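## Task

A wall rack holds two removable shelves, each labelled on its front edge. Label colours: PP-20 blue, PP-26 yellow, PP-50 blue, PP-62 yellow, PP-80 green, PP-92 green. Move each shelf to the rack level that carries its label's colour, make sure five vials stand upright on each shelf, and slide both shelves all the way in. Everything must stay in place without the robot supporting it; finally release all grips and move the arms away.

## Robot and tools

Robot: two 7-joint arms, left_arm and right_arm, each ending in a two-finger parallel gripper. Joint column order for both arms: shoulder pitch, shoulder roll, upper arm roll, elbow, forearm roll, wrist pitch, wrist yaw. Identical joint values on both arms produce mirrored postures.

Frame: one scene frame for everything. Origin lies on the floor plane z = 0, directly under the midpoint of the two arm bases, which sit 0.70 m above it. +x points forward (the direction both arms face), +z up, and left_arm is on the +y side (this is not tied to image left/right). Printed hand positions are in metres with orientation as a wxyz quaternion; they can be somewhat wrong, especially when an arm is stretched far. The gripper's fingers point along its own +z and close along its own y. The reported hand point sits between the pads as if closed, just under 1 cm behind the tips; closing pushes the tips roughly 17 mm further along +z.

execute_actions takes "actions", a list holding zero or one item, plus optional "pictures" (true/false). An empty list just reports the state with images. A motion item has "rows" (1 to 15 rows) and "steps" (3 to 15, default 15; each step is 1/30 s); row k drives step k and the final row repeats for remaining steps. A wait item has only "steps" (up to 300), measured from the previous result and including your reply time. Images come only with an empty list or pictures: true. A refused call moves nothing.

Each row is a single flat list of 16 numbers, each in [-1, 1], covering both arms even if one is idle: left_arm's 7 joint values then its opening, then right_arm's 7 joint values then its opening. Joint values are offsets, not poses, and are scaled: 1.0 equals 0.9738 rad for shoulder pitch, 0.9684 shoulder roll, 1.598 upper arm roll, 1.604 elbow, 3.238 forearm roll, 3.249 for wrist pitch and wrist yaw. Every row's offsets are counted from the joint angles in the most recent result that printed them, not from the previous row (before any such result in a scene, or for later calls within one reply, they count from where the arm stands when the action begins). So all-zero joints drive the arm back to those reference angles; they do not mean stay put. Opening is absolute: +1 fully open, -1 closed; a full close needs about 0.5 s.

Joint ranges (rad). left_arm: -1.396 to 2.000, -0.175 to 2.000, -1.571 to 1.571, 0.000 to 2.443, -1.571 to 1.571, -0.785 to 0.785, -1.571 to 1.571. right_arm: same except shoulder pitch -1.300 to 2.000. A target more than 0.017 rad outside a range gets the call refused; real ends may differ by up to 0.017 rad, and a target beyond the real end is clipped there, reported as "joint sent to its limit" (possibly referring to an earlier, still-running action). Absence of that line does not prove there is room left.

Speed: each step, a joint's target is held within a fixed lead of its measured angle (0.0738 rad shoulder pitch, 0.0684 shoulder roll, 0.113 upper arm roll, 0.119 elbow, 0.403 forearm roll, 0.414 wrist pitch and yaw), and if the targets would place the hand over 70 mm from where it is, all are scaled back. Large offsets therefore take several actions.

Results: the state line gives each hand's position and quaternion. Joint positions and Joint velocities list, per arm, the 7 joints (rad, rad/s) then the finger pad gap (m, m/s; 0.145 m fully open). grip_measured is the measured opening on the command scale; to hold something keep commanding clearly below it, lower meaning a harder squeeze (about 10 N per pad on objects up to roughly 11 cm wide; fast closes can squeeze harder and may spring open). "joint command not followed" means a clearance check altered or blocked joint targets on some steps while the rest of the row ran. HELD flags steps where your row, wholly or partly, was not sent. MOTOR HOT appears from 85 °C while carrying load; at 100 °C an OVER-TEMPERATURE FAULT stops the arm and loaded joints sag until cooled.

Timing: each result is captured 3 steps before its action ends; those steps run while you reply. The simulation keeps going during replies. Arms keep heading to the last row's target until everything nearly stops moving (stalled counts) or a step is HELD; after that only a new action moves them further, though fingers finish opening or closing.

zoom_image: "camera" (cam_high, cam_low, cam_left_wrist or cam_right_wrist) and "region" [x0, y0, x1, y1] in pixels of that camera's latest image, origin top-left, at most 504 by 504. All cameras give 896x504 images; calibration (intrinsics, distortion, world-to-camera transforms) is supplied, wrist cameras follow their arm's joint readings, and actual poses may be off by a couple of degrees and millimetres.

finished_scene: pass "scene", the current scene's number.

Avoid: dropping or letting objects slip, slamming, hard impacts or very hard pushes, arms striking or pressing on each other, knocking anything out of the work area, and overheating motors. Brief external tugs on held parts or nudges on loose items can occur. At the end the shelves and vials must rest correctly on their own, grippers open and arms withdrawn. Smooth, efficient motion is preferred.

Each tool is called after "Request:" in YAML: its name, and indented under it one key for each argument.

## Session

Request:
execute_actions:
  actions: []

Scene clock: 0.00 s of 9600.00 s.
left_arm: end_effector_position=(+0.2704, +0.1569, +0.4514) grip_measured=+1.00 end_effector_quat_wxyz=(-0.005, +0.704, +0.006, +0.710) | right_arm: end_effector_position=(+0.2728, -0.1511, +0.4479) grip_measured=+1.00 end_effector_quat_wxyz=(-0.004, +0.707, +0.008, +0.707)
Joint positions: left_arm=[-0.439  0.333 -0.276  1.813  0.175 -0.281 -0.364  0.145] | right_arm=[-0.422  0.341 -0.291  1.796  0.178 -0.277 -0.343  0.145]
Joint velocities: left_arm=[-0.099  0.011 -0.002 -0.022  0.007 -0.007  0.037 -0.   ] | right_arm=[ 0.055 -0.077 -0.007  0.007 -0.037 -0.007 -0.007  0.   ]
Motor temperatures (°C, as the motors report them): left_arm=[27 24 26 25 28 27 26] | right_arm=[27 27 28 28 26 24 27]

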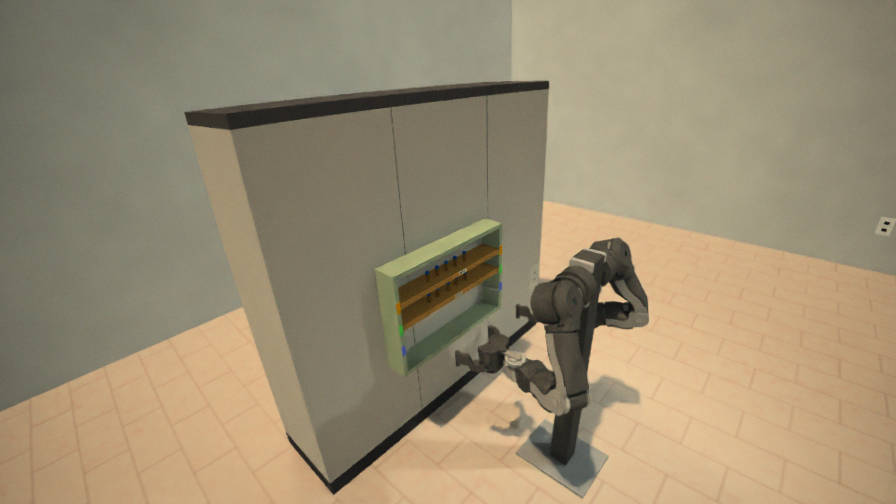

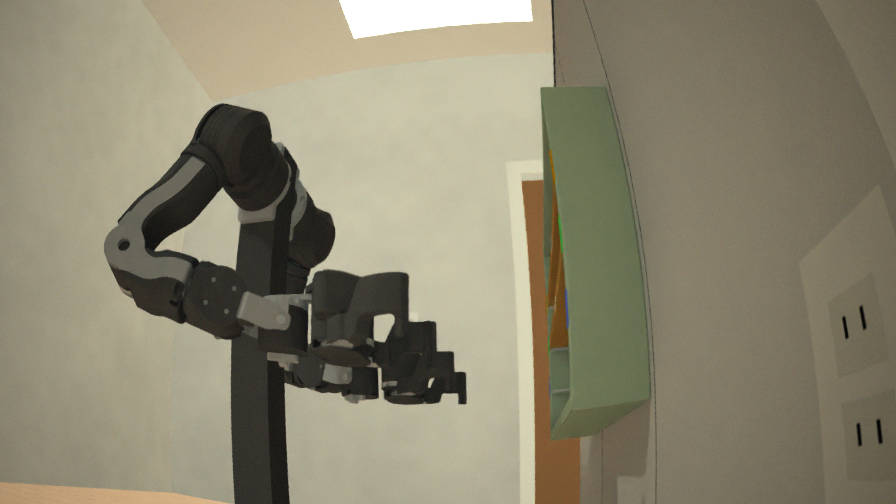

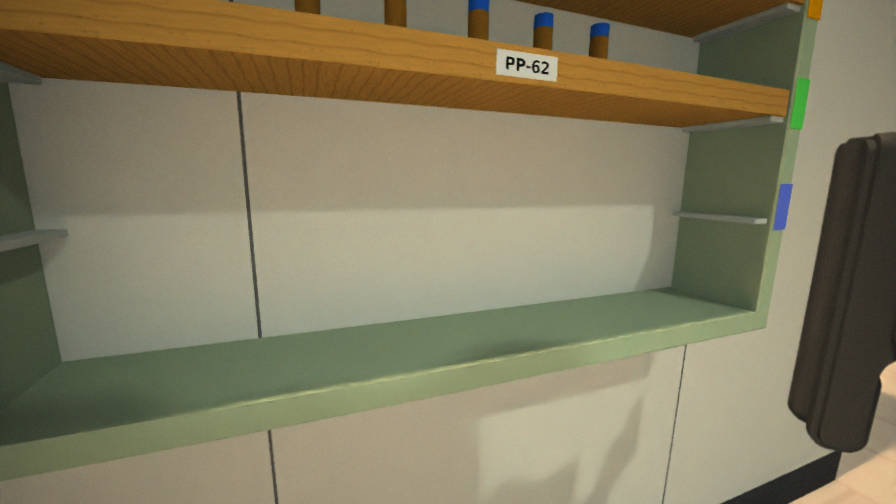

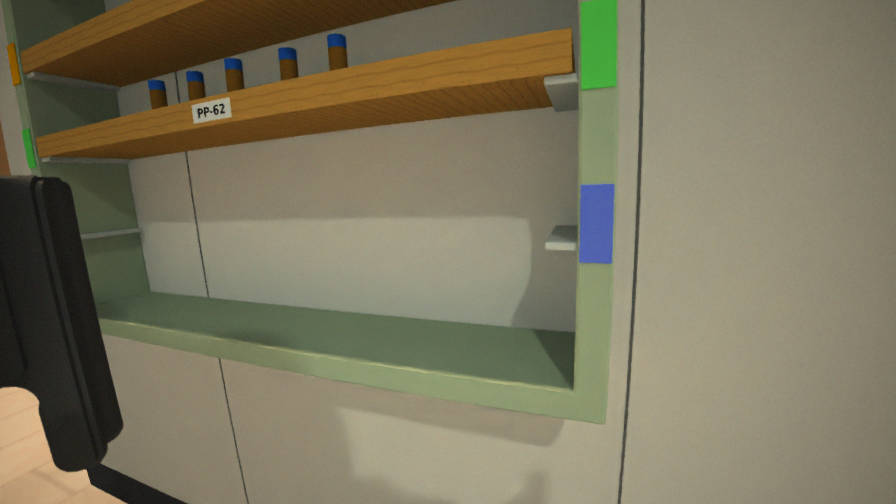

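Request:
execute_actions:
  actions:
    - {"rows":[[0.03,-0.03,0.03,0.02,0.04,0.009,-0.008,0.7,0.03,-0.03,0.009,0.02,0.04,0.009,-0.008,0.7],[0.08,-0.07,0.06,0.04,0.09,0.017,-0.016,0.4,0.08,-0.07,0.018,0.045,0.09,0.017,-0.017,0.4],[0.13,-0.1,0.09,0.065,0.13,0.026,-0.024,0.1,0.13,-0.11,0.027,0.07,0.13,0.026,-0.026,0.1],[0.18,-0.135,0.12,0.087,0.17,0.035,-0.032,-0.3,0.18,-0.14,0.036,0.09,0.17,0.034,-0.035,-0.3],[0.23,-0.17,0.15,0.11,0.215,0.043,-0.04,-0.3,0.22,-0.18,0.045,0.114,0.215,0.043,-0.044,-0.3],[0.28,-0.2,0.18,0.13,0.26,0.052,-0.049,-0.3,0.27,-0.215,0.055,0.137,0.26,0.051,-0.053,-0.3],[0.33,-0.235,0.21,0.15,0.3,0.06,-0.057,-0.3,0.32,-0.25,0.064,0.16,0.3,0.06,-0.061,-0.3],[0.38,-0.27,0.24,0.174,0.345,0.07,-0.065,-0.3,0.365,-0.285,0.073,0.18,0.345,0.068,-0.07,-0.3],[0.425,-0.3,0.27,0.195,0.39,0.078,-0.073,-0.3,0.41,-0.32,0.082,0.205,0.39,0.077,-0.079,-0.3],[0.465,-0.325,0.29,0.21,0.42,0.084,-0.079,-0.3,0.45,-0.345,0.088,0.22,0.42,0.083,-0.085,-0.3],[0.489,-0.336,0.3,0.217,0.43,0.0865,-0.082,-0.3,0.471,-0.357,0.091,0.228,0.429,0.0853,-0.0886,-0.3]]}

Request:
execute_actions:
  actions:
    - {"steps":15}
  pictures: true

Request:
zoom_image:
  camera: "cam_high"
  region: [420,240,500,300]

Scene clock: 0.77 s of 9600.00 s.
left_arm: end_effector_position=(+0.3375, +0.2292, +0.6208) grip_measured=-0.30 end_effector_quat_wxyz=(+0.438, +0.429, +0.535, +0.581) | right_arm: end_effector_position=(+0.3426, -0.1066, +0.6238) grip_measured=-0.30 end_effector_quat_wxyz=(+0.537, -0.516, +0.446, -0.496)
Joint positions: left_arm=[ 0.056  0.01   0.205  2.176  1.518 -0.016 -0.603  0.053] | right_arm=[ 0.061 -0.01  -0.149  2.179  1.52  -0.011 -0.6    0.053]
Joint velocities: left_arm=[-0.297 -0.033 -0.071 -0.002  0.93   0.242 -0.081  0.   ] | right_arm=[-0.275  0.077  0.022 -0.002  0.872  0.168 -0.095 -0.   ]
Motor temperatures (°C, as the motors report them): left_arm=[27 24 26 25 28 28 26] | right_arm=[27 27 28 28 26 24 27]
Steps of this call (steps 1 to 11: nothing new was sent; steps 12 to 23: the first 12 steps of this action). Readings (joint positions):
12: left_arm=[-0.434 0.309 -0.248 1.824 0.229 -0.265 -0.369] | right_arm=[-0.414 0.324 -0.282 1.808 0.234 -0.261 -0.352]
13: left_arm=[-0.397 0.263 -0.197 1.847 0.338 -0.241 -0.387] | right_arm=[-0.380 0.282 -0.267 1.837 0.342 -0.237 -0.373]
15: left_arm=[-0.260 0.202 -0.090 1.943 0.582 -0.194 -0.434] | right_arm=[-0.244 0.197 -0.243 1.936 0.585 -0.193 -0.420]
19: left_arm=[-0.077 0.070 0.103 2.076 1.128 -0.095 -0.540] | right_arm=[-0.073 0.067 -0.176 2.074 1.131 -0.094 -0.533]
23: the state above

Scene clock: 1.27 s of 9600.00 s.
left_arm: end_effector_position=(+0.3396, +0.2233, +0.6043) grip_measured=-0.30 end_effector_quat_wxyz=(+0.444, +0.446, +0.550, +0.550) | right_arm: end_effector_position=(+0.3428, -0.1022, +0.6052) grip_measured=-0.30 end_effector_quat_wxyz=(+0.533, -0.535, +0.462, -0.465)
Joint positions: left_arm=[ 0.037  0.008  0.204  2.159  1.565 -0.004 -0.627  0.053] | right_arm=[ 0.038 -0.005 -0.147  2.16   1.565 -0.003 -0.627  0.053]
Joint velocities: left_arm=[ 0.033  0.055  0.012 -0.022 -0.007 -0.037  0.007 -0.   ] | right_arm=[ 0.055 -0.121 -0.002  0.002 -0.037  0.007 -0.037  0.   ]
Motor temperatures (°C, as the motors report them): left_arm=[27 24 26 25 28 28 26] | right_arm=[27 27 28 28 26 24 27]
Kept back: nothing.
Steps of this call (steps 1 to 3: the last 3 steps of your previous action; steps 4 to 15: the robot went on to your last target). Readings (joint positions):
1: left_arm=[0.043 0.009 0.204 2.170 1.541 -0.009 -0.610] | right_arm=[0.046 -0.007 -0.148 2.172 1.542 -0.006 -0.608]
2: left_arm=[0.032 0.008 0.204 2.161 1.553 -0.006 -0.620] | right_arm=[0.032 -0.005 -0.147 2.162 1.554 -0.005 -0.619]
4: left_arm=[0.034 0.008 0.204 2.159 1.562 -0.004 -0.627] | right_arm=[0.034 -0.005 -0.147 2.160 1.562 -0.003 -0.627]
8: left_arm=[0.037 0.008 0.204 2.159 1.565 -0.004 -0.627] | right_arm=[0.038 -0.005 -0.147 2.160 1.565 -0.003 -0.627]
15: the state above
camera_calibration (this result's frames):
cam_left_wrist: T_world_to_cam=[[-0.336991, -0.0762631, 0.938414, -0.439142], [0.0455286, -0.996868, -0.0646639, 0.258058], [0.940406, 0.0209335, 0.339408, -0.472685], [0, 0, 0, 1]] pos_world=[0.28478, 0.233655, 0.589217]
cam_right_wrist: T_world_to_cam=[[0.333582, 0.0676183, -0.940293, 0.463506], [-0.299145, 0.953468, -0.03756, 0.235129], [0.894, 0.293813, 0.338288, -0.429163], [0, 0, 0, 1]] pos_world=[0.299392, -0.129436, 0.589843]

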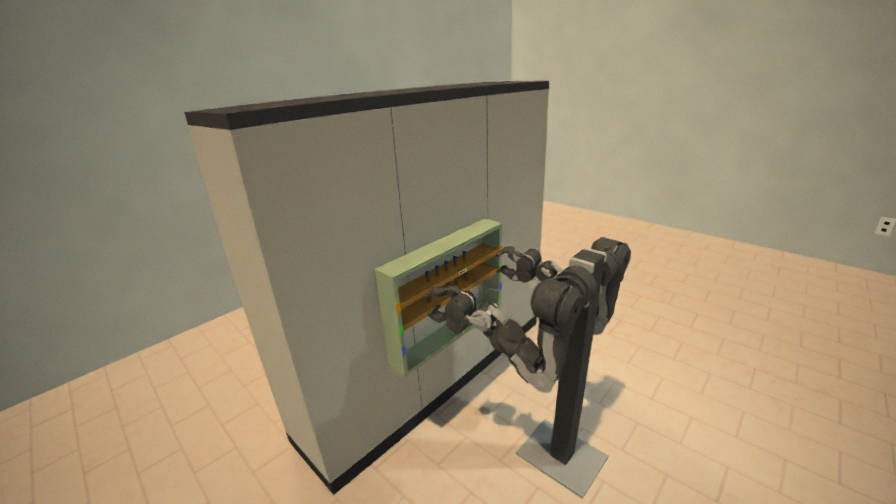

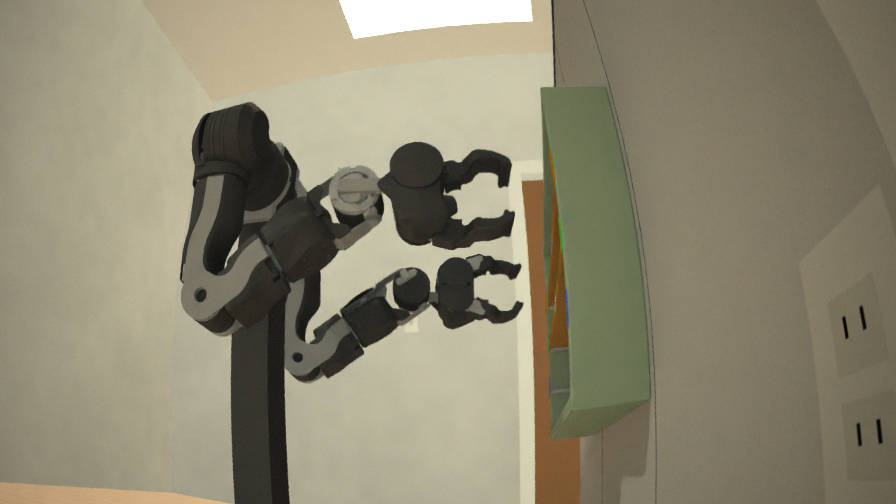

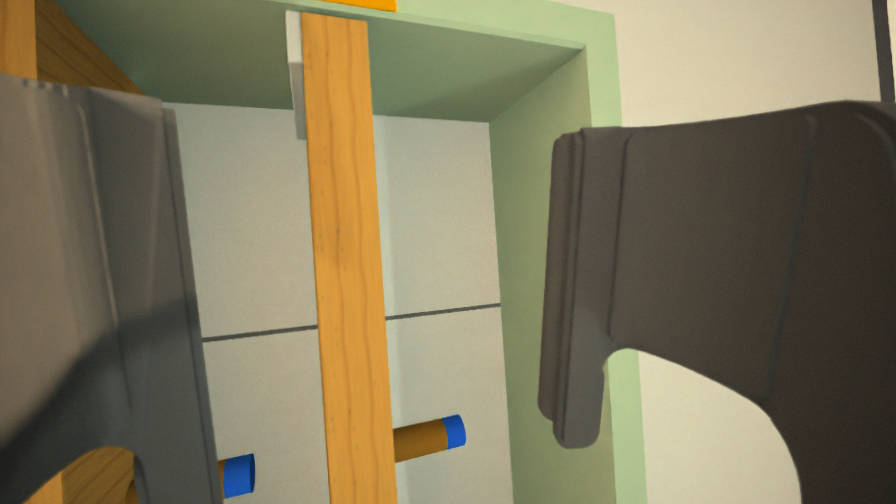

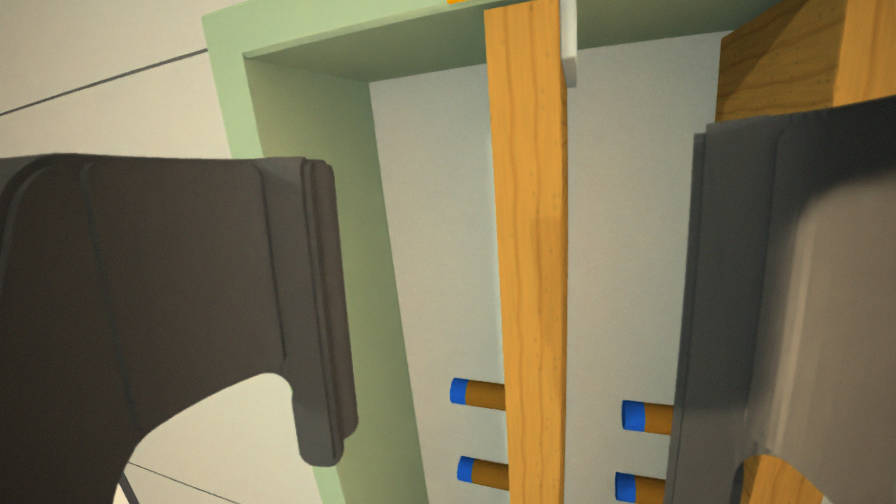

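Region (420, 240, 500, 300) of cam_high's 896x504 image, scaled by 6.300, with more detail than that image has; it fills the top 378 rows of this view, and the rest is white.

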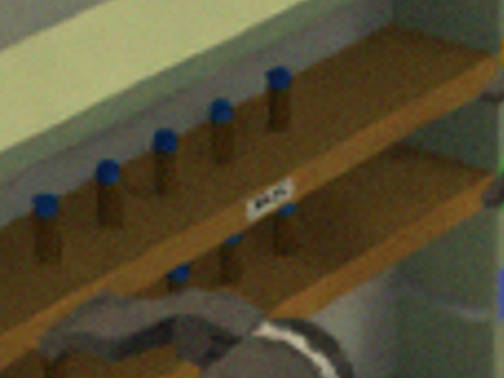

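Request:
execute_actions:
  actions:
    - {"rows":[[0.018,0.003,-0.002,-0.015,0,0,0.002,-0.3,0.019,-0.002,0.001,-0.014,0,0,0.001,-0.3],[0.055,0.008,-0.005,-0.044,0,0,0.005,-0.3,0.057,-0.006,0.004,-0.043,0,0,0.004,-0.3],[0.098,0.015,-0.009,-0.079,0,0,0.01,-0.3,0.102,-0.011,0.007,-0.078,0,0,0.008,-0.3],[0.146,0.022,-0.014,-0.118,0,0,0.014,-0.3,0.151,-0.017,0.01,-0.116,0,0,0.012,-0.3],[0.193,0.03,-0.019,-0.156,0,0,0.019,-0.3,0.2,-0.022,0.014,-0.153,0,0,0.016,-0.3],[0.241,0.037,-0.023,-0.194,0,0,0.023,-0.3,0.249,-0.028,0.017,-0.191,0,0,0.019,-0.3],[0.284,0.044,-0.027,-0.229,0,0,0.028,-0.3,0.294,-0.033,0.02,-0.225,0,0,0.023,-0.3],[0.321,0.049,-0.031,-0.259,0,0,0.031,-0.3,0.332,-0.037,0.023,-0.254,0,0,0.026,-0.3],[0.346,0.053,-0.033,-0.279,0,0,0.034,-0.3,0.358,-0.04,0.025,-0.275,0,0,0.028,-0.3],[0.359,0.055,-0.035,-0.29,0,0,0.035,-0.3,0.371,-0.042,0.026,-0.285,0,0,0.029,-0.3],[0.3646,0.056,-0.035,-0.294,0,0,0.0354,-0.3,0.377,-0.042,0.026,-0.289,0,0,0.0295,-0.3]]}

Request:
execute_actions:
  actions:
    - {"steps":8}
  pictures: true

Scene clock: 1.97 s of 9600.00 s.
left_arm: end_effector_position=(+0.4308, +0.2226, +0.6007) grip_measured=-0.30 end_effector_quat_wxyz=(+0.455, +0.458, +0.541, +0.539) | right_arm: end_effector_position=(+0.4334, -0.1027, +0.6075) grip_measured=-0.30 end_effector_quat_wxyz=(+0.526, -0.528, +0.470, -0.473)
Joint positions: left_arm=[ 0.392  0.06   0.149  1.689  1.565 -0.004 -0.521  0.053] | right_arm=[ 0.408 -0.044 -0.107  1.7    1.565 -0.003 -0.539  0.053]
Joint velocities: left_arm=[ 0.011 -0.033 -0.022 -0.027 -0.051 -0.051 -0.037  0.   ] | right_arm=[ 0.077 -0.033 -0.012 -0.032  0.007  0.022  0.022  0.   ]
Motor temperatures (°C, as the motors report them): left_arm=[27 24 26 25 28 28 26] | right_arm=[27 27 28 28 26 24 27]
Steps of this call (steps 1 to 9: the robot went on to your last target; steps 10 to 21: the first 12 steps of this action). Readings (joint positions):
10: left_arm=[0.046 0.008 0.203 2.146 1.565 -0.004 -0.625] | right_arm=[0.048 -0.005 -0.147 2.149 1.565 -0.003 -0.626]
11: left_arm=[0.079 0.013 0.200 2.104 1.565 -0.004 -0.620] | right_arm=[0.082 -0.008 -0.145 2.108 1.565 -0.003 -0.621]
13: left_arm=[0.178 0.028 0.184 1.977 1.565 -0.004 -0.601] | right_arm=[0.186 -0.020 -0.133 1.981 1.565 -0.003 -0.606]
17: left_arm=[0.349 0.054 0.157 1.748 1.565 -0.004 -0.548] | right_arm=[0.363 -0.040 -0.113 1.758 1.565 -0.003 -0.562]
21: the state above

Scene clock: 2.23 s of 9600.00 s.
left_arm: end_effector_position=(+0.4308, +0.2226, +0.6012) grip_measured=-0.30 end_effector_quat_wxyz=(+0.456, +0.458, +0.540, +0.540) | right_arm: end_effector_position=(+0.4335, -0.1027, +0.6077) grip_measured=-0.30 end_effector_quat_wxyz=(+0.526, -0.527, +0.469, -0.474)
Joint positions: left_arm=[ 0.392  0.06   0.149  1.689  1.565 -0.004 -0.518  0.053] | right_arm=[ 0.408 -0.044 -0.107  1.7    1.565 -0.003 -0.536  0.053]
Joint velocities: left_arm=[-0.011 -0.011 -0.012 -0.022 -0.007 -0.022  0.007 -0.   ] | right_arm=[ 0.055 -0.077  0.012 -0.002 -0.051  0.007  0.007  0.   ]
Motor temperatures (°C, as the motors report them): left_arm=[27 24 26 25 28 28 26] | right_arm=[27 27 28 28 26 24 27]
Kept back: nothing.
Steps of this call (steps 1 to 3: the last 3 steps of your previous action; steps 4 to 8: the robot went on to your last target). Readings (joint positions):
1: left_arm=[0.392 0.060 0.149 1.689 1.565 -0.004 -0.519] | right_arm=[0.408 -0.044 -0.107 1.700 1.565 -0.003 -0.538]
2: left_arm=[0.392 0.060 0.149 1.689 1.565 -0.004 -0.518] | right_arm=[0.408 -0.044 -0.107 1.700 1.565 -0.003 -0.537]
4: left_arm=[0.392 0.060 0.149 1.689 1.565 -0.004 -0.518] | right_arm=[0.408 -0.044 -0.107 1.700 1.565 -0.003 -0.536]
8: the state above
camera_calibration (this result's frames):
cam_left_wrist: T_world_to_cam=[[-0.339241, -0.060281, 0.938766, -0.408296], [0.00214911, -0.997992, -0.0633075, 0.271155], [0.940697, -0.019459, 0.33869, -0.548058], [0, 0, 0, 1]] pos_world=[0.376463, 0.235333, 0.586082]
cam_right_wrist: T_world_to_cam=[[0.337541, 0.0556226, -0.939666, 0.432281], [-0.269278, 0.962241, -0.0397695, 0.252101], [0.901973, 0.266455, 0.339774, -0.518114], [0, 0, 0, 1]] pos_world=[0.389297, -0.128572, 0.592267]

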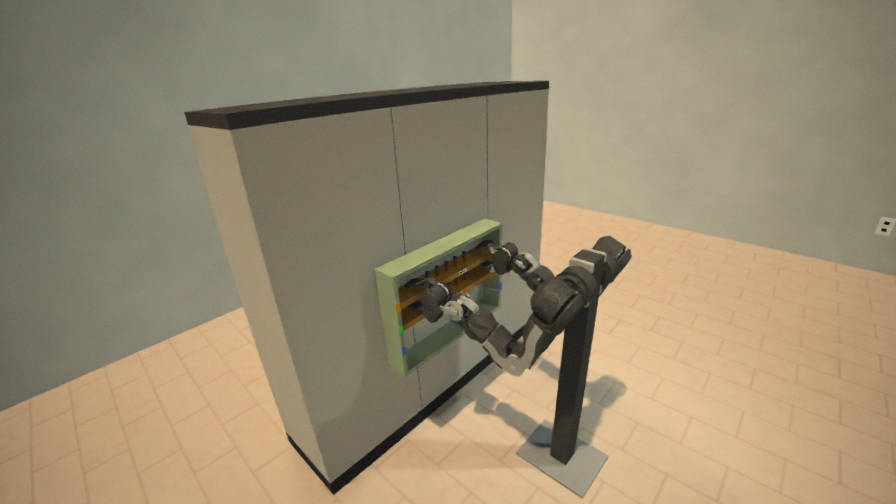

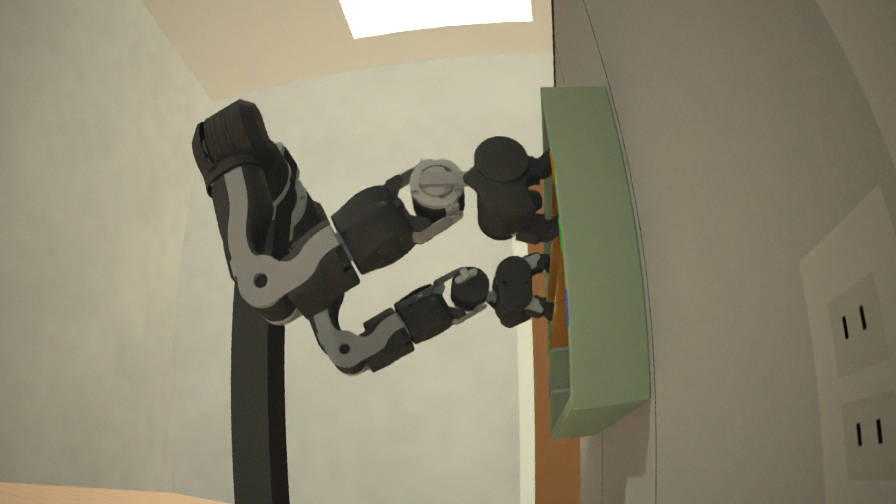

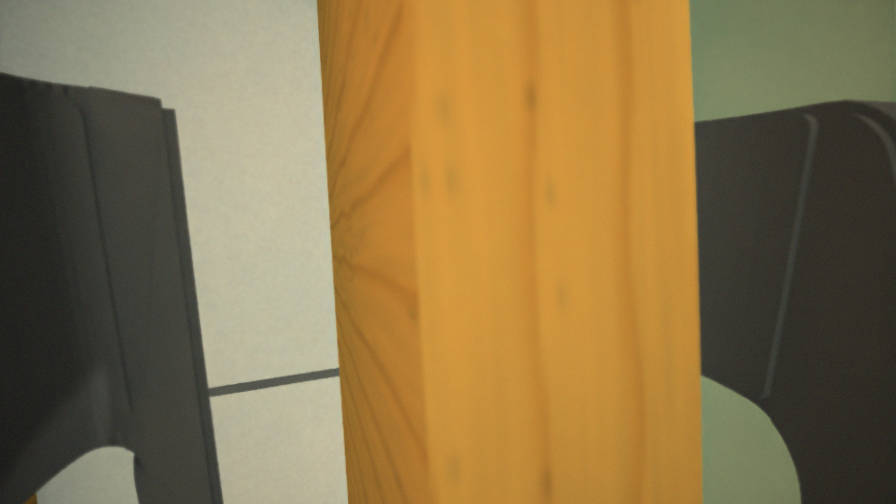

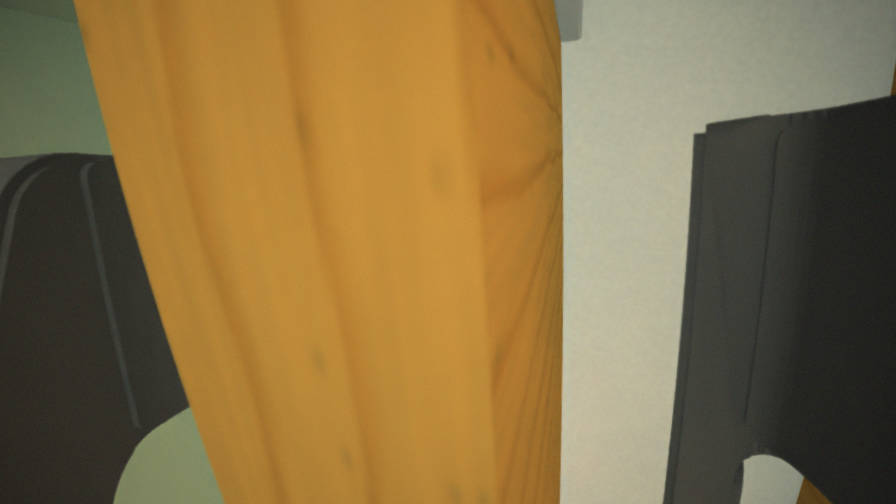

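Request:
execute_actions:
  actions:
    - {"rows":[[0,0,0,0,0,0,0,-0.45,0,0,0,-0.004,0,0,0,-0.45],[0,0,0,0,0,0,0,-0.58,0,0,0,-0.004,0,0,0,-0.58],[0,0,0,0,0,0,0,-0.65,0,0,0,-0.004,0,0,0,-0.65],[0,0,0,0,0,0,0,-0.7,0,0,0,-0.004,0,0,0,-0.7],[0,0,0,0,0,0,0,-0.74,0,0,0,-0.004,0,0,0,-0.74],[0,0,0,0,0,0,0,-0.78,0,0,0,-0.004,0,0,0,-0.78],[0,0,0,0,0,0,0,-0.84,0,0,0,-0.004,0,0,0,-0.84],[0,0,0,0,0,0,0,-0.92,0,0,0,-0.004,0,0,0,-0.92],[0,0,0,0,0,0,0,-1,0,0,0,-0.004,0,0,0,-1]],"steps":12}

Request:
execute_actions:
  actions:
    - {"rows":[[0.001,0,0,0.006,0,0,0.002,-1,0.001,0,0,0.006,0,0,0.002,-1],[-0.006,-0.001,0.001,0.012,0,0,0.001,-1,-0.006,0.001,-0.001,0.012,0,0,0.001,-1],[-0.016,-0.002,0.002,0.022,0,0,0,-1,-0.016,0.002,-0.001,0.022,0,0,0,-1],[-0.029,-0.004,0.003,0.034,0,0,-0.003,-1,-0.029,0.003,-0.002,0.034,0,0,-0.003,-1],[-0.045,-0.006,0.005,0.048,0,0,-0.005,-1,-0.045,0.004,-0.003,0.048,0,0,-0.005,-1],[-0.062,-0.008,0.007,0.064,0,0,-0.008,-1,-0.062,0.005,-0.005,0.064,0,0,-0.008,-1],[-0.08,-0.01,0.009,0.081,0,0,-0.011,-1,-0.08,0.007,-0.006,0.081,0,0,-0.011,-1],[-0.098,-0.012,0.01,0.098,0,0,-0.013,-1,-0.098,0.008,-0.007,0.098,0,0,-0.013,-1],[-0.116,-0.014,0.012,0.115,0,0,-0.016,-1,-0.116,0.01,-0.008,0.115,0,0,-0.016,-1],[-0.133,-0.016,0.014,0.131,0,0,-0.019,-1,-0.133,0.011,-0.01,0.131,0,0,-0.019,-1],[-0.149,-0.018,0.016,0.145,0,0,-0.021,-1,-0.149,0.012,-0.011,0.145,0,0,-0.021,-1],[-0.162,-0.02,0.017,0.157,0,0,-0.023,-1,-0.162,0.013,-0.012,0.157,0,0,-0.023,-1],[-0.172,-0.021,0.018,0.167,0,0,-0.025,-1,-0.172,0.014,-0.012,0.167,0,0,-0.025,-1],[-0.179,-0.022,0.019,0.173,0,0,-0.026,-1,-0.179,0.015,-0.013,0.173,0,0,-0.026,-1],[-0.181,-0.022,0.019,0.175,0,0,-0.0265,-1,-0.181,0.015,-0.013,0.175,0,0,-0.0265,-1]]}

Request:
execute_actions:
  actions:
    - {"steps":10}

Request:
execute_actions:
  actions:
    - {"rows":[[0,0,0,0.006,0,0,0.002,-1,0,0,0,0.006,0,0,0.002,-1],[-0.008,-0.002,0.001,0.011,0,0,0.002,-1,-0.008,0.001,-0.001,0.011,0,0,0.002,-1],[-0.02,-0.004,0.002,0.02,0,0,0.001,-1,-0.02,0.003,-0.002,0.02,0,0,0.001,-1],[-0.035,-0.007,0.004,0.03,0,0,0.001,-1,-0.035,0.005,-0.003,0.03,0,0,0.001,-1],[-0.053,-0.01,0.005,0.043,0,0,0,-1,-0.053,0.007,-0.004,0.043,0,0,0,-1],[-0.073,-0.014,0.007,0.057,0,0,-0.001,-1,-0.073,0.01,-0.005,0.057,0,0,-0.001,-1],[-0.094,-0.018,0.009,0.072,0,0,-0.002,-1,-0.094,0.013,-0.007,0.072,0,0,-0.002,-1],[-0.116,-0.021,0.012,0.087,0,0,-0.003,-1,-0.116,0.015,-0.008,0.087,0,0,-0.003,-1],[-0.137,-0.025,0.014,0.102,0,0,-0.004,-1,-0.137,0.018,-0.01,0.102,0,0,-0.004,-1],[-0.157,-0.029,0.016,0.116,0,0,-0.005,-1,-0.157,0.021,-0.011,0.116,0,0,-0.005,-1],[-0.175,-0.032,0.017,0.129,0,0,-0.006,-1,-0.175,0.023,-0.012,0.129,0,0,-0.006,-1],[-0.191,-0.035,0.019,0.139,0,0,-0.006,-1,-0.191,0.025,-0.013,0.139,0,0,-0.006,-1],[-0.202,-0.037,0.02,0.148,0,0,-0.007,-1,-0.202,0.027,-0.014,0.148,0,0,-0.007,-1],[-0.21,-0.039,0.021,0.153,0,0,-0.007,-1,-0.21,0.028,-0.015,0.153,0,0,-0.007,-1],[-0.213,-0.039,0.021,0.155,0,0,-0.007,-1,-0.213,0.028,-0.015,0.155,0,0,-0.007,-1]]}

Request:
execute_actions:
  actions:
    - {"steps":10}

Request:
execute_actions:
  actions:
    - {"rows":[[0,0,0,0,0,0,0.007,-1,0,0,0,0,0,0,0.007,-1],[-0.007,-0.002,0,-0.006,0,0,0.015,-1,-0.007,0.001,0,-0.006,0,0,0.015,-1],[-0.017,-0.004,0,-0.014,0,0,0.024,-1,-0.017,0.003,0,-0.014,0,0,0.024,-1],[-0.029,-0.006,0,-0.024,0,0,0.034,-1,-0.029,0.005,0,-0.024,0,0,0.034,-1],[-0.044,-0.01,0,-0.036,0,0,0.045,-1,-0.044,0.007,0,-0.036,0,0,0.045,-1],[-0.061,-0.013,0,-0.048,0,0,0.057,-1,-0.061,0.009,0,-0.048,0,0,0.057,-1],[-0.078,-0.017,0,-0.062,0,0,0.069,-1,-0.078,0.012,0,-0.062,0,0,0.069,-1],[-0.096,-0.02,0,-0.076,0,0,0.081,-1,-0.096,0.015,0,-0.076,0,0,0.081,-1],[-0.113,-0.024,0,-0.089,0,0,0.092,-1,-0.113,0.017,0,-0.089,0,0,0.092,-1],[-0.13,-0.027,0,-0.102,0,0,0.103,-1,-0.13,0.02,0,-0.102,0,0,0.103,-1],[-0.145,-0.031,0,-0.113,0,0,0.112,-1,-0.145,0.022,0,-0.113,0,0,0.112,-1],[-0.157,-0.033,0,-0.123,0,0,0.119,-1,-0.157,0.024,0,-0.123,0,0,0.119,-1],[-0.167,-0.035,0,-0.131,0,0,0.124,-1,-0.167,0.026,0,-0.131,0,0,0.124,-1],[-0.174,-0.037,0,-0.136,0,0,0.126,-1,-0.174,0.027,0,-0.136,0,0,0.126,-1],[-0.176,-0.037,0,-0.1375,0,0,0.127,-1,-0.176,0.027,0,-0.1375,0,0,0.127,-1]]}

Request:
execute_actions:
  actions:
    - {"steps":12}

Scene clock: 3.37 s of 9600.00 s.
left_arm: end_effector_position=(+0.4308, +0.2226, +0.6018) grip_measured=-0.76 end_effector_quat_wxyz=(+0.457, +0.457, +0.539, +0.540) | right_arm: end_effector_position=(+0.4339, -0.1027, +0.6064) grip_measured=-0.76 end_effector_quat_wxyz=(+0.525, -0.529, +0.470, -0.474)
Joint positions: left_arm=[ 0.393  0.06   0.149  1.69   1.565 -0.004 -0.516  0.018] | right_arm=[ 0.408 -0.044 -0.107  1.696  1.563 -0.002 -0.537  0.018]
Joint velocities: left_arm=[-0.077 -0.011 -0.017 -0.017 -0.051  0.022  0.051  0.   ] | right_arm=[-0.077 -0.121 -0.012  0.002  0.007  0.066  0.007 -0.   ]
Motor temperatures (°C, as the motors report them): left_arm=[27 24 26 25 28 28 26] | right_arm=[27 27 28 28 26 24 27]
Steps of this call (steps 1 to 15: the robot went on to your last target; steps 16 to 25: nothing new was sent; steps 26 to 34: the first 9 steps of this action). Readings (joint positions):
26: left_arm=[0.392 0.060 0.149 1.689 1.565 -0.004 -0.517] | right_arm=[0.408 -0.044 -0.107 1.699 1.565 -0.003 -0.536]
27: left_arm=[0.392 0.060 0.149 1.689 1.565 -0.004 -0.517] | right_arm=[0.408 -0.044 -0.107 1.697 1.565 -0.003 -0.536]
29: left_arm=[0.392 0.060 0.149 1.689 1.565 -0.004 -0.517] | right_arm=[0.408 -0.044 -0.107 1.697 1.565 -0.003 -0.536]
33: left_arm=[0.393 0.060 0.149 1.690 1.565 -0.004 -0.516] | right_arm=[0.408 -0.044 -0.107 1.696 1.563 -0.002 -0.537]
34: the state above

Scene clock: 3.87 s of 9600.00 s.
left_arm: end_effector_position=(+0.3872, +0.2220, +0.6084) grip_measured=-0.76 end_effector_quat_wxyz=(+0.456, +0.450, +0.539, +0.547) | right_arm: end_effector_position=(+0.3905, -0.1026, +0.6122) grip_measured=-0.76 end_effector_quat_wxyz=(+0.530, -0.528, +0.464, -0.473)
Joint positions: left_arm=[ 0.233  0.041  0.173  1.934  1.569 -0.002 -0.587  0.018] | right_arm=[ 0.249 -0.033 -0.125  1.94   1.56  -0.001 -0.61   0.018]
Joint velocities: left_arm=[-0.341 -0.033  0.056  0.471 -0.007 -0.037 -0.066 -0.   ] | right_arm=[-0.297 -0.055 -0.051  0.471 -0.037 -0.022 -0.183 -0.   ]
Motor temperatures (°C, as the motors report them): left_arm=[27 24 26 25 28 28 26] | right_arm=[27 27 28 28 26 24 27]
Steps of this call (steps 1 to 3: the last 3 steps of your previous action; steps 4 to 15: the first 12 steps of this action, its rows measured from where the robot was after step 3). Readings (joint positions):
3: left_arm=[0.393 0.060 0.149 1.690 1.565 -0.004 -0.516] | right_arm=[0.408 -0.044 -0.107 1.696 1.563 -0.002 -0.537]
4: left_arm=[0.392 0.060 0.149 1.691 1.566 -0.004 -0.516] | right_arm=[0.408 -0.044 -0.107 1.698 1.562 -0.002 -0.538]
5: left_arm=[0.389 0.060 0.149 1.697 1.566 -0.004 -0.517] | right_arm=[0.404 -0.044 -0.107 1.704 1.562 -0.002 -0.540]
7: left_arm=[0.364 0.057 0.151 1.734 1.567 -0.004 -0.524] | right_arm=[0.379 -0.042 -0.108 1.741 1.562 -0.001 -0.548]
11: left_arm=[0.295 0.049 0.162 1.836 1.568 -0.004 -0.556] | right_arm=[0.311 -0.038 -0.117 1.842 1.560 -0.001 -0.579]
15: the state above

Scene clock: 4.20 s of 9600.00 s.
left_arm: end_effector_position=(+0.3816, +0.2217, +0.6077) grip_measured=-0.76 end_effector_quat_wxyz=(+0.453, +0.452, +0.542, +0.545) | right_arm: end_effector_position=(+0.3849, -0.1027, +0.6115) grip_measured=-0.76 end_effector_quat_wxyz=(+0.528, -0.531, +0.466, -0.471)
Joint positions: left_arm=[ 0.214  0.039  0.175  1.965  1.569 -0.001 -0.608  0.018] | right_arm=[ 0.23  -0.03  -0.127  1.97   1.56  -0.001 -0.631  0.018]
Joint velocities: left_arm=[-0.011  0.011 -0.017 -0.002  0.037 -0.037  0.022 -0.   ] | right_arm=[ 0.055 -0.011  0.002  0.017  0.007 -0.022 -0.037 -0.   ]
Motor temperatures (°C, as the motors report them): left_arm=[27 24 26 25 28 28 26] | right_arm=[27 27 28 28 26 24 27]
Kept back: nothing.
Steps of this call (steps 1 to 3: the last 3 steps of your previous action; steps 4 to 10: the robot went on to your last target). Readings (joint positions):
1: left_arm=[0.223 0.040 0.174 1.950 1.569 -0.002 -0.594] | right_arm=[0.239 -0.032 -0.126 1.955 1.560 -0.001 -0.618]
2: left_arm=[0.216 0.039 0.175 1.961 1.569 -0.001 -0.599] | right_arm=[0.232 -0.031 -0.127 1.966 1.560 -0.001 -0.623]
4: left_arm=[0.214 0.039 0.175 1.965 1.569 -0.001 -0.605] | right_arm=[0.230 -0.030 -0.127 1.970 1.560 -0.001 -0.628]
8: left_arm=[0.214 0.039 0.175 1.965 1.569 -0.001 -0.608] | right_arm=[0.230 -0.030 -0.127 1.970 1.560 -0.001 -0.631]
10: the state above

Scene clock: 4.60 s of 9600.00 s.
left_arm: end_effector_position=(+0.3363, +0.2203, +0.6071) grip_measured=-0.76 end_effector_quat_wxyz=(+0.449, +0.447, +0.546, +0.548) | right_arm: end_effector_position=(+0.3401, -0.1035, +0.6108) grip_measured=-0.76 end_effector_quat_wxyz=(+0.532, -0.534, +0.462, -0.468)
Joint positions: left_arm=[ 0.025  0.005  0.201  2.181  1.572  0.002 -0.632  0.018] | right_arm=[ 0.043 -0.007 -0.146  2.186  1.557 -0.001 -0.655  0.018]
Joint velocities: left_arm=[-0.385 -0.121  0.056  0.422 -0.037  0.022 -0.051 -0.   ] | right_arm=[-0.407  0.011 -0.022  0.442 -0.022 -0.022 -0.051 -0.   ]
Motor temperatures (°C, as the motors report them): left_arm=[27 24 26 25 28 28 26] | right_arm=[27 27 28 28 26 24 27]
Steps of this call (steps 1 to 12: the first 12 steps of this action). Readings (joint positions):
1: left_arm=[0.213 0.039 0.175 1.966 1.570 -0.001 -0.608] | right_arm=[0.230 -0.030 -0.127 1.971 1.559 -0.001 -0.631]
2: left_arm=[0.208 0.038 0.175 1.972 1.570 -0.001 -0.608] | right_arm=[0.225 -0.030 -0.127 1.977 1.558 -0.001 -0.631]
4: left_arm=[0.179 0.033 0.179 2.004 1.570 -0.001 -0.610] | right_arm=[0.196 -0.027 -0.130 2.009 1.557 -0.001 -0.634]
8: left_arm=[0.099 0.019 0.191 2.095 1.571 0.000 -0.621] | right_arm=[0.116 -0.017 -0.139 2.099 1.557 -0.001 -0.644]
12: the state above

Scene clock: 4.93 s of 9600.00 s.
left_arm: end_effector_position=(+0.3305, +0.2208, +0.6080) grip_measured=-0.76 end_effector_quat_wxyz=(+0.447, +0.446, +0.547, +0.550) | right_arm: end_effector_position=(+0.3344, -0.1030, +0.6114) grip_measured=-0.76 end_effector_quat_wxyz=(+0.533, -0.535, +0.461, -0.467)
Joint positions: left_arm=[ 0.004  0.001  0.206  2.208  1.572  0.003 -0.637  0.018] | right_arm=[ 0.02  -0.004 -0.15   2.213  1.557 -0.001 -0.66   0.018]
Joint velocities: left_arm=[ 0.055 -0.011  0.002  0.002 -0.007  0.037 -0.051  0.   ] | right_arm=[-0.011 -0.033  0.002 -0.002 -0.022 -0.022  0.037  0.   ]
Motor temperatures (°C, as the motors report them): left_arm=[27 24 26 25 28 28 26] | right_arm=[27 27 28 28 26 24 27]
Kept back: nothing.
Steps of this call (steps 1 to 3: the last 3 steps of your previous action; steps 4 to 10: the robot went on to your last target). Readings (joint positions):
1: left_arm=[0.014 0.003 0.204 2.194 1.572 0.002 -0.634] | right_arm=[0.031 -0.005 -0.148 2.199 1.557 -0.001 -0.658]
2: left_arm=[0.007 0.001 0.206 2.204 1.572 0.003 -0.636] | right_arm=[0.024 -0.004 -0.149 2.208 1.557 -0.001 -0.659]
4: left_arm=[0.004 0.001 0.206 2.208 1.572 0.003 -0.636] | right_arm=[0.020 -0.004 -0.150 2.213 1.557 -0.001 -0.660]
8: left_arm=[0.004 0.001 0.206 2.208 1.572 0.003 -0.637] | right_arm=[0.020 -0.004 -0.150 2.213 1.557 -0.001 -0.660]
10: the state above

Scene clock: 5.33 s of 9600.00 s.
left_arm: end_effector_position=(+0.3296, +0.2216, +0.5379) grip_measured=-0.76 end_effector_quat_wxyz=(+0.441, +0.451, +0.554, +0.543) | right_arm: end_effector_position=(+0.3352, -0.1021, +0.5427) grip_measured=-0.76 end_effector_quat_wxyz=(+0.527, -0.542, +0.464, -0.462)
Joint positions: left_arm=[-0.153 -0.031  0.206  2.011  1.572  0.002 -0.304  0.018] | right_arm=[-0.136  0.019 -0.15   2.017  1.555 -0.004 -0.327  0.018]
Joint velocities: left_arm=[-0.297 -0.143 -0.007 -0.388  0.007 -0.007  0.476 -0.001] | right_arm=[-0.341  0.055 -0.007 -0.374 -0.007 -0.007  0.505 -0.   ]
Motor temperatures (°C, as the motors report them): left_arm=[27 24 26 25 28 28 26] | right_arm=[27 27 28 28 26 24 27]
Steps of this call (steps 1 to 12: the first 12 steps of this action). Readings (joint positions):
1: left_arm=[0.003 0.001 0.206 2.208 1.572 0.004 -0.635] | right_arm=[0.020 -0.004 -0.150 2.213 1.557 -0.001 -0.659]
2: left_arm=[-0.000 0.001 0.206 2.204 1.572 0.004 -0.619] | right_arm=[0.017 -0.004 -0.150 2.208 1.556 -0.001 -0.644]
4: left_arm=[-0.022 -0.004 0.206 2.176 1.572 0.004 -0.569] | right_arm=[-0.005 -0.001 -0.150 2.179 1.556 -0.001 -0.595]
8: left_arm=[-0.091 -0.018 0.206 2.088 1.572 0.004 -0.437] | right_arm=[-0.073 0.010 -0.150 2.094 1.555 -0.002 -0.461]
12: the state above

Scene clock: 5.73 s of 9600.00 s.
left_arm: end_effector_position=(+0.3279, +0.2216, +0.5314) grip_measured=-0.76 end_effector_quat_wxyz=(+0.444, +0.447, +0.550, +0.548) | right_arm: end_effector_position=(+0.3337, -0.1021, +0.5359) grip_measured=-0.76 end_effector_quat_wxyz=(+0.531, -0.538, +0.461, -0.465)
Joint positions: left_arm=[-0.172 -0.035  0.206  1.984  1.572  0.002 -0.242  0.018] | right_arm=[-0.155  0.022 -0.15   1.99   1.555 -0.004 -0.267  0.018]
Joint velocities: left_arm=[ 0.055 -0.055 -0.002 -0.032 -0.022  0.051 -0.051  0.   ] | right_arm=[ 0.033 -0.033  0.007  0.007 -0.007 -0.007 -0.022 -0.   ]
Motor temperatures (°C, as the motors report them): left_arm=[27 24 26 25 28 28 26] | right_arm=[27 27 28 28 26 24 27]
Kept back: nothing.
Steps of this call (steps 1 to 3: the last 3 steps of your previous action; steps 4 to 12: the robot went on to your last target). Readings (joint positions):
1: left_arm=[-0.163 -0.032 0.206 1.996 1.572 0.002 -0.283] | right_arm=[-0.145 0.020 -0.150 2.003 1.555 -0.004 -0.305]
2: left_arm=[-0.169 -0.034 0.206 1.988 1.572 0.002 -0.268] | right_arm=[-0.152 0.021 -0.150 1.994 1.555 -0.004 -0.290]
4: left_arm=[-0.173 -0.035 0.206 1.984 1.572 0.002 -0.254] | right_arm=[-0.156 0.022 -0.150 1.990 1.555 -0.004 -0.276]
8: left_arm=[-0.172 -0.035 0.206 1.984 1.572 0.002 -0.243] | right_arm=[-0.155 0.022 -0.150 1.990 1.555 -0.004 -0.267]
12: the state above

Request:
execute_actions:
  actions:
    - {"rows":[[0.004,0,0,-0.001,0,0,0.008,-1,0.004,0,0,-0.001,0,0,0.008,-1],[0.005,0,0,-0.009,0,0,0.015,-1,0.004,0,0,-0.008,0,0,0.015,-1],[0.006,0,0,-0.021,0,0,0.023,-1,0.004,0,0,-0.02,0.001,0,0.023,-1],[0.008,0.001,-0.001,-0.037,0,0,0.032,-1,0.005,0,0.001,-0.035,0.001,0,0.032,-1],[0.01,0.001,-0.001,-0.055,0,0,0.042,-1,0.005,0,0.001,-0.052,0.001,0,0.042,-1],[0.012,0.002,-0.001,-0.075,0,0,0.052,-1,0.006,0,0.001,-0.072,0.001,0,0.052,-1],[0.014,0.002,-0.001,-0.097,0,0,0.062,-1,0.007,0,0.002,-0.092,0.002,0,0.062,-1],[0.017,0.002,-0.002,-0.119,0,0,0.072,-1,0.008,0,0.002,-0.113,0.002,0,0.072,-1],[0.019,0.003,-0.002,-0.14,0,0,0.082,-1,0.009,0,0.003,-0.133,0.002,0,0.082,-1],[0.021,0.003,-0.002,-0.16,0,0,0.09,-1,0.01,0,0.003,-0.153,0.002,0,0.09,-1],[0.023,0.004,-0.003,-0.178,0,0,0.097,-1,0.01,0,0.003,-0.17,0.003,0,0.098,-1],[0.025,0.004,-0.003,-0.193,0,0,0.103,-1,0.011,0,0.004,-0.185,0.003,0,0.104,-1],[0.026,0.004,-0.003,-0.205,0,0,0.106,-1,0.012,0,0.004,-0.197,0.003,0,0.107,-1],[0.027,0.004,-0.003,-0.212,0,0,0.108,-1,0.012,0,0.004,-0.205,0.003,0,0.109,-1],[0.027,0.004,-0.003,-0.215,0,0,0.108,-1,0.012,0,0.004,-0.208,0.003,0,0.109,-1]]}

Request:
execute_actions:
  actions:
    - {"steps":12}

Request:
execute_actions:
  actions:
    - {"rows":[[0.006,0,0,0,0,0,0.002,-1,0.006,0,0,0,0,0,0.002,-1],[0.013,0.002,-0.001,-0.005,0,0,0.002,-1,0.013,-0.001,0,-0.005,0,0,0.002,-1],[0.023,0.004,-0.001,-0.011,0,0,0.002,-1,0.024,-0.003,0.001,-0.011,0,0,0.002,-1],[0.036,0.007,-0.002,-0.018,0,0,0.002,-1,0.038,-0.005,0.002,-0.019,0,0,0.002,-1],[0.052,0.01,-0.004,-0.027,0,0,0.001,-1,0.054,-0.007,0.003,-0.028,0,0,0.001,-1],[0.069,0.013,-0.005,-0.036,0,0,0.001,-1,0.072,-0.01,0.004,-0.038,0,0,0.001,-1],[0.087,0.017,-0.006,-0.046,0,0,0,-1,0.09,-0.013,0.005,-0.049,0,0,0,-1],[0.105,0.021,-0.008,-0.057,0,0,0,-1,0.11,-0.015,0.006,-0.059,0,0,0,-1],[0.123,0.025,-0.009,-0.067,0,0,-0.001,-1,0.128,-0.018,0.007,-0.07,0,0,0,-1],[0.14,0.028,-0.01,-0.076,0,0,-0.001,-1,0.146,-0.021,0.008,-0.08,0,0,-0.001,-1],[0.156,0.031,-0.012,-0.085,0,0,-0.002,-1,0.162,-0.023,0.009,-0.089,0,0,-0.001,-1],[0.169,0.034,-0.013,-0.092,0,0,-0.002,-1,0.176,-0.025,0.01,-0.097,0,0,-0.001,-1],[0.179,0.036,-0.013,-0.098,0,0,-0.002,-1,0.187,-0.027,0.01,-0.103,0,0,-0.002,-1],[0.186,0.038,-0.014,-0.102,0,0,-0.002,-1,0.194,-0.028,0.011,-0.107,0,0,-0.002,-1],[0.188,0.038,-0.014,-0.103,0,0,-0.002,-1,0.196,-0.028,0.011,-0.108,0,0,-0.002,-1]]}

Request:
execute_actions:
  actions:
    - {"steps":10}
  pictures: true

Scene clock: 6.73 s of 9600.00 s.
left_arm: end_effector_position=(+0.3375, +0.2225, +0.4678) grip_measured=-0.76 end_effector_quat_wxyz=(+0.445, +0.447, +0.551, +0.546) | right_arm: end_effector_position=(+0.3425, -0.1024, +0.4734) grip_measured=-0.76 end_effector_quat_wxyz=(+0.530, -0.538, +0.462, -0.465)
Joint positions: left_arm=[-0.154 -0.033  0.204  1.675  1.572  0.001  0.046  0.018] | right_arm=[-0.149  0.022 -0.145  1.694  1.561 -0.006  0.021  0.018]
Joint velocities: left_arm=[-0.055 -0.033 -0.012 -0.579  0.051  0.007  0.388 -0.001] | right_arm=[ 0.011 -0.055  0.007 -0.559 -0.022 -0.007  0.403 -0.   ]
Motor temperatures (°C, as the motors report them): left_arm=[27 24 26 25 28 28 26] | right_arm=[27 27 28 28 26 24 27]
Steps of this call (steps 1 to 18: the robot went on to your last target; steps 19 to 30: the first 12 steps of this action). Readings (joint positions):
19: left_arm=[-0.172 -0.035 0.206 1.983 1.572 0.002 -0.239] | right_arm=[-0.155 0.022 -0.150 1.989 1.555 -0.005 -0.264]
20: left_arm=[-0.171 -0.035 0.206 1.975 1.572 0.001 -0.224] | right_arm=[-0.155 0.022 -0.150 1.982 1.555 -0.005 -0.250]
22: left_arm=[-0.166 -0.035 0.206 1.931 1.572 0.001 -0.179] | right_arm=[-0.152 0.022 -0.150 1.940 1.557 -0.005 -0.205]
26: left_arm=[-0.160 -0.034 0.206 1.797 1.572 0.001 -0.062] | right_arm=[-0.151 0.022 -0.148 1.812 1.559 -0.006 -0.090]
30: the state above

Scene clock: 7.13 s of 9600.00 s.
left_arm: end_effector_position=(+0.3380, +0.2222, +0.4618) grip_measured=-0.76 end_effector_quat_wxyz=(+0.447, +0.445, +0.549, +0.548) | right_arm: end_effector_position=(+0.3424, -0.1028, +0.4663) grip_measured=-0.76 end_effector_quat_wxyz=(+0.532, -0.535, +0.461, -0.467)
Joint positions: left_arm=[-0.15  -0.033  0.204  1.635  1.572  0.001  0.091  0.018] | right_arm=[-0.148  0.022 -0.144  1.653  1.563 -0.006  0.069  0.018]
Joint velocities: left_arm=[ 0.055 -0.033 -0.002 -0.017 -0.022  0.051 -0.007  0.   ] | right_arm=[-0.055  0.033  0.007 -0.007  0.007 -0.022 -0.022 -0.   ]
Motor temperatures (°C, as the motors report them): left_arm=[27 24 26 25 28 28 26] | right_arm=[27 27 28 28 26 24 27]
Kept back: nothing.
Steps of this call (steps 1 to 3: the last 3 steps of your previous action; steps 4 to 12: the robot went on to your last target). Readings (joint positions):
1: left_arm=[-0.153 -0.033 0.204 1.655 1.572 0.001 0.063] | right_arm=[-0.149 0.022 -0.144 1.674 1.562 -0.006 0.038]
2: left_arm=[-0.153 -0.033 0.204 1.642 1.572 0.001 0.073] | right_arm=[-0.149 0.022 -0.144 1.660 1.562 -0.006 0.050]
4: left_arm=[-0.153 -0.033 0.204 1.635 1.572 0.001 0.083] | right_arm=[-0.149 0.022 -0.144 1.653 1.562 -0.006 0.060]
8: left_arm=[-0.150 -0.033 0.204 1.635 1.572 0.001 0.091] | right_arm=[-0.148 0.022 -0.144 1.653 1.563 -0.006 0.068]
12: the state above

Scene clock: 7.53 s of 9600.00 s.
left_arm: end_effector_position=(+0.3747, +0.2222, +0.4625) grip_measured=-0.76 end_effector_quat_wxyz=(+0.452, +0.450, +0.545, +0.544) | right_arm: end_effector_position=(+0.3797, -0.1036, +0.4671) grip_measured=-0.76 end_effector_quat_wxyz=(+0.529, -0.532, +0.464, -0.471)
Joint positions: left_arm=[ 0.01  -0.001  0.186  1.488  1.572 -0.002  0.075  0.018] | right_arm=[ 0.018  0.    -0.131  1.5    1.563 -0.005  0.057  0.018]
Joint velocities: left_arm=[ 0.341  0.055 -0.046 -0.286  0.051 -0.022 -0.125 -0.   ] | right_arm=[ 0.319 -0.121  0.042 -0.32  -0.007 -0.022 -0.081 -0.   ]
Motor temperatures (°C, as the motors report them): left_arm=[27 24 26 25 28 28 26] | right_arm=[27 27 28 28 26 24 27]
Steps of this call (steps 1 to 12: the first 12 steps of this action). Readings (joint positions):
1: left_arm=[-0.150 -0.033 0.204 1.635 1.572 0.001 0.091] | right_arm=[-0.148 0.022 -0.144 1.653 1.563 -0.007 0.068]
2: left_arm=[-0.146 -0.032 0.204 1.630 1.572 0.001 0.091] | right_arm=[-0.144 0.022 -0.144 1.648 1.563 -0.007 0.068]
4: left_arm=[-0.123 -0.029 0.203 1.605 1.572 0.002 0.088] | right_arm=[-0.119 0.020 -0.143 1.624 1.563 -0.007 0.066]
8: left_arm=[-0.051 -0.013 0.194 1.546 1.572 -0.000 0.081] | right_arm=[-0.046 0.009 -0.137 1.561 1.563 -0.006 0.061]
12: the state above

Scene clock: 7.87 s of 9600.00 s.
left_arm: end_effector_position=(+0.3795, +0.2223, +0.4637) grip_measured=-0.76 end_effector_quat_wxyz=(+0.453, +0.450, +0.544, +0.544) | right_arm: end_effector_position=(+0.3847, -0.1034, +0.4683) grip_measured=-0.76 end_effector_quat_wxyz=(+0.529, -0.531, +0.464, -0.472)
Joint positions: left_arm=[ 0.031  0.003  0.184  1.47   1.572 -0.002  0.074  0.018] | right_arm=[ 0.04  -0.003 -0.129  1.481  1.563 -0.005  0.055  0.018]
Joint velocities: left_arm=[-0.077 -0.011  0.007  0.002  0.007 -0.051  0.007  0.   ] | right_arm=[ 0.077 -0.011  0.002 -0.007 -0.037  0.007  0.007 -0.   ]
Motor temperatures (°C, as the motors report them): left_arm=[27 24 26 26 28 28 26] | right_arm=[27 27 28 28 26 24 27]
Kept back: nothing.
Steps of this call (steps 1 to 3: the last 3 steps of your previous action; steps 4 to 10: the robot went on to your last target). Readings (joint positions):
1: left_arm=[0.021 0.001 0.185 1.478 1.572 -0.002 0.074] | right_arm=[0.029 -0.001 -0.130 1.490 1.563 -0.005 0.056]
2: left_arm=[0.028 0.003 0.184 1.472 1.572 -0.002 0.074] | right_arm=[0.037 -0.003 -0.129 1.484 1.563 -0.005 0.056]
4: left_arm=[0.031 0.003 0.184 1.470 1.572 -0.002 0.074] | right_arm=[0.040 -0.003 -0.129 1.481 1.563 -0.005 0.056]
8: left_arm=[0.031 0.003 0.184 1.470 1.572 -0.002 0.074] | right_arm=[0.040 -0.003 -0.129 1.481 1.563 -0.005 0.055]
10: the state above
camera_calibration (this result's frames):
cam_left_wrist: T_world_to_cam=[[-0.344754, -0.0634602, 0.936545, -0.292831], [0.0215159, -0.997984, -0.059703, 0.253264], [0.938446, -0.000432269, 0.345425, -0.459751], [0, 0, 0, 1]] pos_world=[0.325047, 0.233971, 0.44818]
cam_right_wrist: T_world_to_cam=[[0.339502, 0.0567445, -0.938892, 0.316794], [-0.282235, 0.958329, -0.0441365, 0.240817], [0.897264, 0.279973, 0.34137, -0.424125], [0, 0, 0, 1]] pos_world=[0.340967, -0.130015, 0.452848]

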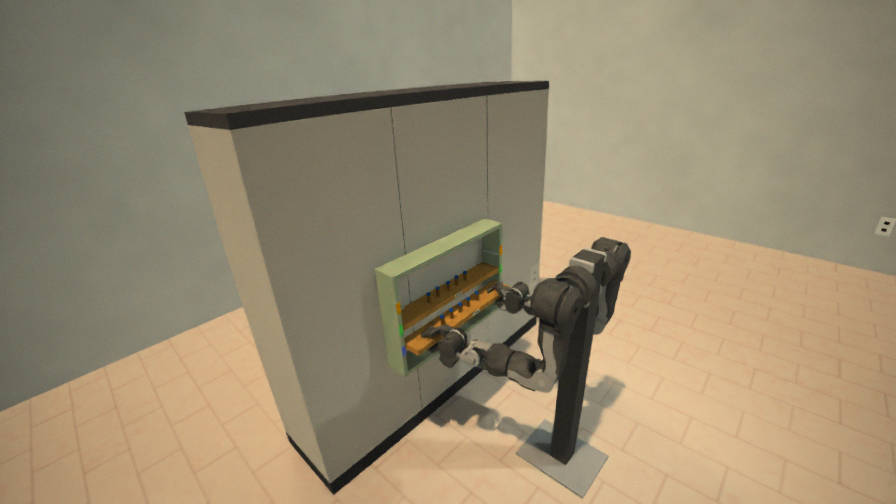

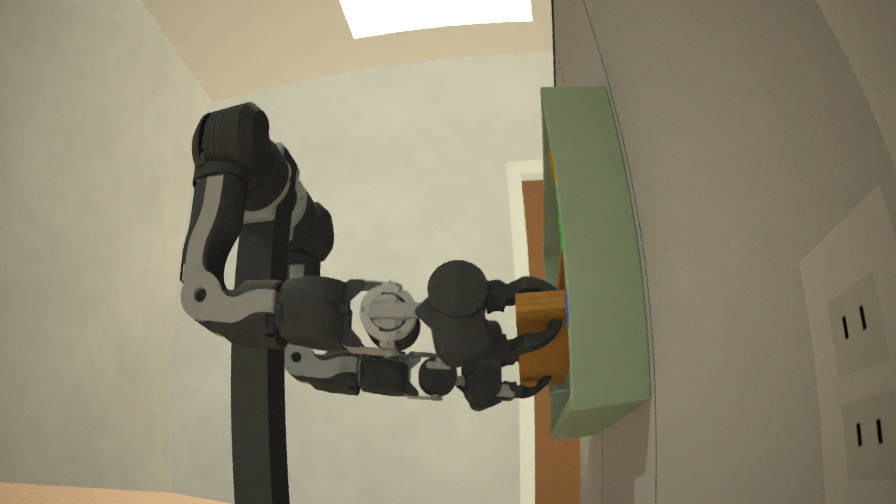

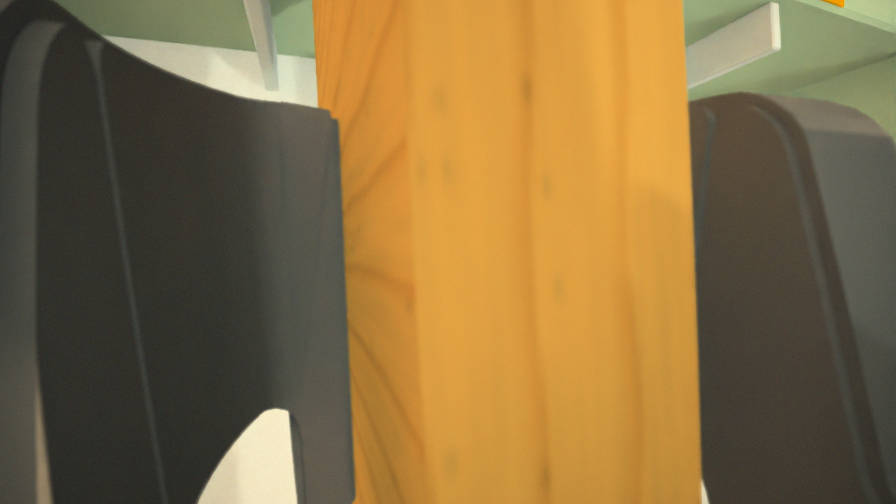

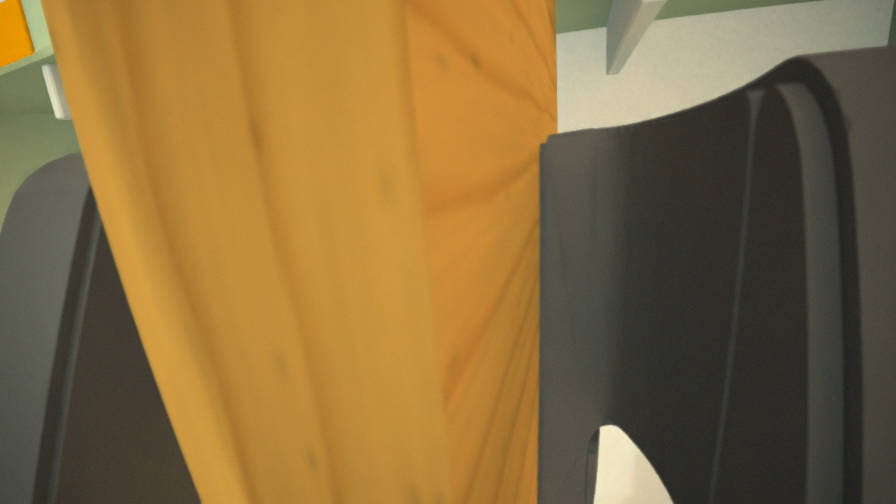

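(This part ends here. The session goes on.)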